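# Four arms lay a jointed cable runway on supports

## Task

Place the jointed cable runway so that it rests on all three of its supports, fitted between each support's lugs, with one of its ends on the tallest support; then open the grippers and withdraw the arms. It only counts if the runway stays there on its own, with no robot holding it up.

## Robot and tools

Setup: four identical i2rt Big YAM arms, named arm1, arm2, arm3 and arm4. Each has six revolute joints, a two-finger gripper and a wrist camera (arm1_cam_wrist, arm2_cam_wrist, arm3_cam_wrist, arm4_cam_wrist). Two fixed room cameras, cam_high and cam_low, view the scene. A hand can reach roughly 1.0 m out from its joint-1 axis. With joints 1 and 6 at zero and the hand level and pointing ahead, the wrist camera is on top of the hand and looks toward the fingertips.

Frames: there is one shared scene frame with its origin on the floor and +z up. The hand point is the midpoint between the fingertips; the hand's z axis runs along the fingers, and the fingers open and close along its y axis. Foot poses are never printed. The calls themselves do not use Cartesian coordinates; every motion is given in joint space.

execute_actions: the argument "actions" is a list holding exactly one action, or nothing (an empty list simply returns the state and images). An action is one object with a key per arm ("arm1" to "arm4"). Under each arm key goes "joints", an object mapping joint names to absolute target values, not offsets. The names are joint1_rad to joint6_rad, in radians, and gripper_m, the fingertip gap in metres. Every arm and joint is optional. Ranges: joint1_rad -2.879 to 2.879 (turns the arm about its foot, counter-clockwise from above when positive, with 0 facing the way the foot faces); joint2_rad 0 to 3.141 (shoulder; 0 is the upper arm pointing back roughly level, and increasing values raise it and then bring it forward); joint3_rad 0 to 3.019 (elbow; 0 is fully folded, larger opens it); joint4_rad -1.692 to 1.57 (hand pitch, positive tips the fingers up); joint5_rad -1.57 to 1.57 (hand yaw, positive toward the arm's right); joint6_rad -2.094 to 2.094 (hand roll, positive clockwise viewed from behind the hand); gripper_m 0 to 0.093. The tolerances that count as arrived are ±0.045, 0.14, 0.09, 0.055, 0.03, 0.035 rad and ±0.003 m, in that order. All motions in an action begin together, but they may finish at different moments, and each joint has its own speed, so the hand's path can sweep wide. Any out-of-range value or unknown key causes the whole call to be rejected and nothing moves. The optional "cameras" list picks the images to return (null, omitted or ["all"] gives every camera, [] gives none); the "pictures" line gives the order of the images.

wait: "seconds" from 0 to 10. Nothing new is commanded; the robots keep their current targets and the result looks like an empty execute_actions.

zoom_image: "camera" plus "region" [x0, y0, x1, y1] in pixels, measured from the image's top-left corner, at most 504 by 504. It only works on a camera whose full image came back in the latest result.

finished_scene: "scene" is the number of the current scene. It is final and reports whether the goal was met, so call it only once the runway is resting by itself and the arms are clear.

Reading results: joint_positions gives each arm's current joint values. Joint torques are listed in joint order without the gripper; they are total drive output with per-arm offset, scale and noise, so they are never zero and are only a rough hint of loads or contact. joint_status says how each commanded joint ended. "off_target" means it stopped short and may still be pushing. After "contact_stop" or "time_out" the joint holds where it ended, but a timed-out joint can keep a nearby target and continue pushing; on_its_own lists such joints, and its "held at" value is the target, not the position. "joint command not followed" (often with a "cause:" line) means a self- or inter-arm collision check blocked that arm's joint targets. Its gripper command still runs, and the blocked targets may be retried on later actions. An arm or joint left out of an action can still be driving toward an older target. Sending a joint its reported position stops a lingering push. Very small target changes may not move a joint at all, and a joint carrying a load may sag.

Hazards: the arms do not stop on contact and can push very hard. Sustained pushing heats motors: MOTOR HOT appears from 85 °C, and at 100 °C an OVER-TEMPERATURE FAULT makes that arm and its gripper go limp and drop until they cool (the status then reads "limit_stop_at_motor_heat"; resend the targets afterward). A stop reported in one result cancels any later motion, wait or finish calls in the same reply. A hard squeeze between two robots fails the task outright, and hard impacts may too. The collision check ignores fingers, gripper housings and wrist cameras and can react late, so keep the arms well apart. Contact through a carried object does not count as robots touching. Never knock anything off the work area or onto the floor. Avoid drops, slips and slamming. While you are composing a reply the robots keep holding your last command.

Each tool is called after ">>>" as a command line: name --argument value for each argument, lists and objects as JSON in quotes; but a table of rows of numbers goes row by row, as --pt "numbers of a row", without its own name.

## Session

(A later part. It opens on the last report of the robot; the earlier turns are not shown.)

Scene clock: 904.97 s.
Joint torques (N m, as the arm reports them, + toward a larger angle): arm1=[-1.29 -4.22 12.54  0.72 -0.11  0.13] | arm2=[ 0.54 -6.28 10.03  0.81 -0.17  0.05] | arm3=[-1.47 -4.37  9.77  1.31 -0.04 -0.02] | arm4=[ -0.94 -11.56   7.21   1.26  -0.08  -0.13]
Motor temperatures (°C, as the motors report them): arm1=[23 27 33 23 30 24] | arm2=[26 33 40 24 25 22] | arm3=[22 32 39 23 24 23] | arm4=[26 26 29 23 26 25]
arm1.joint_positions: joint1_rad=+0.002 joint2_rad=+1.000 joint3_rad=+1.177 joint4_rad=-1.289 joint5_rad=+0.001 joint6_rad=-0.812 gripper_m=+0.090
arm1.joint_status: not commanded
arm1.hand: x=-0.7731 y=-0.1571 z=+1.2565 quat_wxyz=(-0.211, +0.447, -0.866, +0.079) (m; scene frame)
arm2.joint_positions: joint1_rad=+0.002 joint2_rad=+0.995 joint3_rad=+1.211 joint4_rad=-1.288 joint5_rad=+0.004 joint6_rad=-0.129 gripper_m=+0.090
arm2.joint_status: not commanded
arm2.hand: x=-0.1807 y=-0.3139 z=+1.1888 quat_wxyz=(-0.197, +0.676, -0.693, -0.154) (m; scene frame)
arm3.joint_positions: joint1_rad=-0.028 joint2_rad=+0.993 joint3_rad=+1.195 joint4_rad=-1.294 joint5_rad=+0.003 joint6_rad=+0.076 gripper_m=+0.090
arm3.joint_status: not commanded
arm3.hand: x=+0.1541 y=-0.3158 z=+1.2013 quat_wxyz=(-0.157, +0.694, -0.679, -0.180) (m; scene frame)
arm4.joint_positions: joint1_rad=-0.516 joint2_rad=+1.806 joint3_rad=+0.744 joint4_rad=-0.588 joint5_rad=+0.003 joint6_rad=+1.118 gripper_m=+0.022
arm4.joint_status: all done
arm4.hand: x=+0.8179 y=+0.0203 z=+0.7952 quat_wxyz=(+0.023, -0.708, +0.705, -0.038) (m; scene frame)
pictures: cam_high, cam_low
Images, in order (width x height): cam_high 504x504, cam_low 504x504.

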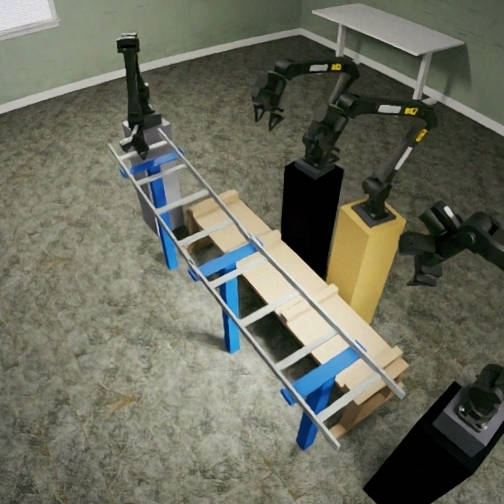

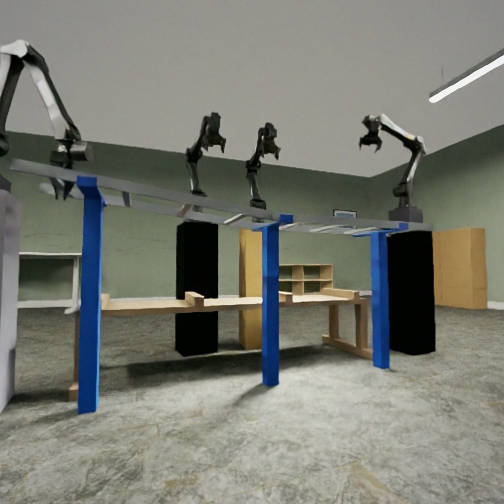

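Seated between both lugs. Release and clear.

>>> execute_actions --actions '[{"arm4":{"joints":{"gripper_m":0.09,"joint2_rad":1.78}}}]' --cameras '[]'

>>> execute_actions --actions '[{"arm4":{"joints":{"joint2_rad":1.1,"joint3_rad":0.9,"joint4_rad":-1.3}}}]' --cameras '["cam_high"]'

>>> zoom_image --camera "cam_high" --region '[100, 120, 420, 460]'

Scene clock: 910.17 s.
Joint torques (N m, as the arm reports them, + toward a larger angle): arm1=[-1.32 -4.21 12.57  0.72 -0.11  0.13] | arm2=[ 0.21 -6.11 10.02  0.93 -0.15  0.09] | arm3=[-1.55 -4.39  9.76  1.3  -0.04 -0.02] | arm4=[ -0.97 -11.73   7.36   1.04  -0.04  -0.08]
Motor temperatures (°C, as the motors report them): arm1=[23 27 33 23 30 24] | arm2=[26 33 40 24 25 22] | arm3=[22 32 39 23 24 23] | arm4=[26 26 29 23 26 25]
arm1.joint_positions: joint1_rad=+0.002 joint2_rad=+1.000 joint3_rad=+1.177 joint4_rad=-1.289 joint5_rad=+0.001 joint6_rad=-0.812 gripper_m=+0.090
arm1.joint_status: not commanded
arm1.hand: x=-0.7731 y=-0.1571 z=+1.2565 quat_wxyz=(-0.211, +0.447, -0.866, +0.079) (m; scene frame)
arm2.joint_positions: joint1_rad=+0.002 joint2_rad=+0.995 joint3_rad=+1.211 joint4_rad=-1.288 joint5_rad=+0.004 joint6_rad=-0.129 gripper_m=+0.090
arm2.joint_status: not commanded
arm2.hand: x=-0.1807 y=-0.3139 z=+1.1888 quat_wxyz=(-0.197, +0.676, -0.693, -0.154) (m; scene frame)
arm3.joint_positions: joint1_rad=-0.028 joint2_rad=+0.993 joint3_rad=+1.195 joint4_rad=-1.294 joint5_rad=+0.003 joint6_rad=+0.076 gripper_m=+0.090
arm3.joint_status: not commanded
arm3.hand: x=+0.1541 y=-0.3158 z=+1.2013 quat_wxyz=(-0.157, +0.694, -0.679, -0.180) (m; scene frame)
arm4.joint_positions: joint1_rad=-0.516 joint2_rad=+1.800 joint3_rad=+0.744 joint4_rad=-0.583 joint5_rad=+0.003 joint6_rad=+1.113 gripper_m=+0.090
arm4.joint_status: all done
arm4.hand: x=+0.8154 y=+0.0214 z=+0.7972 quat_wxyz=(+0.021, -0.710, +0.703, -0.033) (m; scene frame)
pictures: none
No camera images: the call's "cameras" was empty. Leave "cameras" out to get every camera's image.

Scene clock: 911.50 s.
Joint torques (N m, as the arm reports them, + toward a larger angle): arm1=[-1.3  -4.28 12.56  0.72 -0.11  0.13] | arm2=[ 0.15 -6.   10.12  0.88 -0.18  0.08] | arm3=[-1.46 -4.4   9.75  1.31 -0.04 -0.03] | arm4=[-0.66 -4.54 12.75  0.17 -0.03 -0.08]
Motor temperatures (°C, as the motors report them): arm1=[23 27 33 23 30 24] | arm2=[26 33 40 24 25 22] | arm3=[22 32 39 23 24 23] | arm4=[26 26 29 23 26 25]
arm1.joint_positions: joint1_rad=+0.002 joint2_rad=+1.000 joint3_rad=+1.177 joint4_rad=-1.289 joint5_rad=+0.001 joint6_rad=-0.812 gripper_m=+0.090
arm1.joint_status: not commanded
arm1.hand: x=-0.7731 y=-0.1571 z=+1.2565 quat_wxyz=(-0.211, +0.447, -0.866, +0.079) (m; scene frame)
arm2.joint_positions: joint1_rad=+0.002 joint2_rad=+0.995 joint3_rad=+1.211 joint4_rad=-1.288 joint5_rad=+0.004 joint6_rad=-0.129 gripper_m=+0.090
arm2.joint_status: not commanded
arm2.hand: x=-0.1807 y=-0.3139 z=+1.1888 quat_wxyz=(-0.197, +0.676, -0.693, -0.154) (m; scene frame)
arm3.joint_positions: joint1_rad=-0.028 joint2_rad=+0.993 joint3_rad=+1.195 joint4_rad=-1.294 joint5_rad=+0.003 joint6_rad=+0.076 gripper_m=+0.090
arm3.joint_status: not commanded
arm3.hand: x=+0.1541 y=-0.3158 z=+1.2013 quat_wxyz=(-0.157, +0.694, -0.679, -0.180) (m; scene frame)
arm4.joint_positions: joint1_rad=-0.518 joint2_rad=+1.097 joint3_rad=+0.874 joint4_rad=-1.287 joint5_rad=+0.002 joint6_rad=+1.112 gripper_m=+0.090
arm4.joint_status: all done
arm4.hand: x=+0.8558 y=-0.0020 z=+1.0597 quat_wxyz=(+0.000, -0.710, +0.703, +0.028) (m; scene frame)
pictures: cam_high
Images, in order (width x height): cam_high 504x504.

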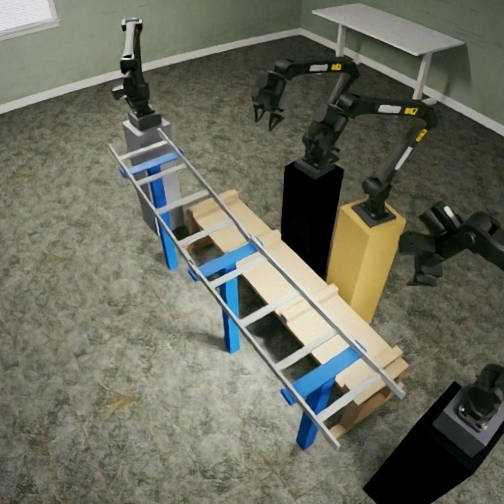

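Region (100, 120, 420, 460) of cam_high's 504x504 image, scaled by 1.482, with more detail than that image has; it fills the left 474 columns of this view, and the rest is white.

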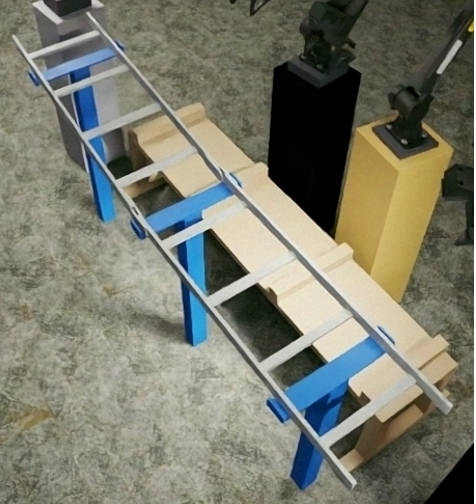

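All lugs are visible outside the rails.

>>> finished_scene --scene 1

The scene is finished: the task was done.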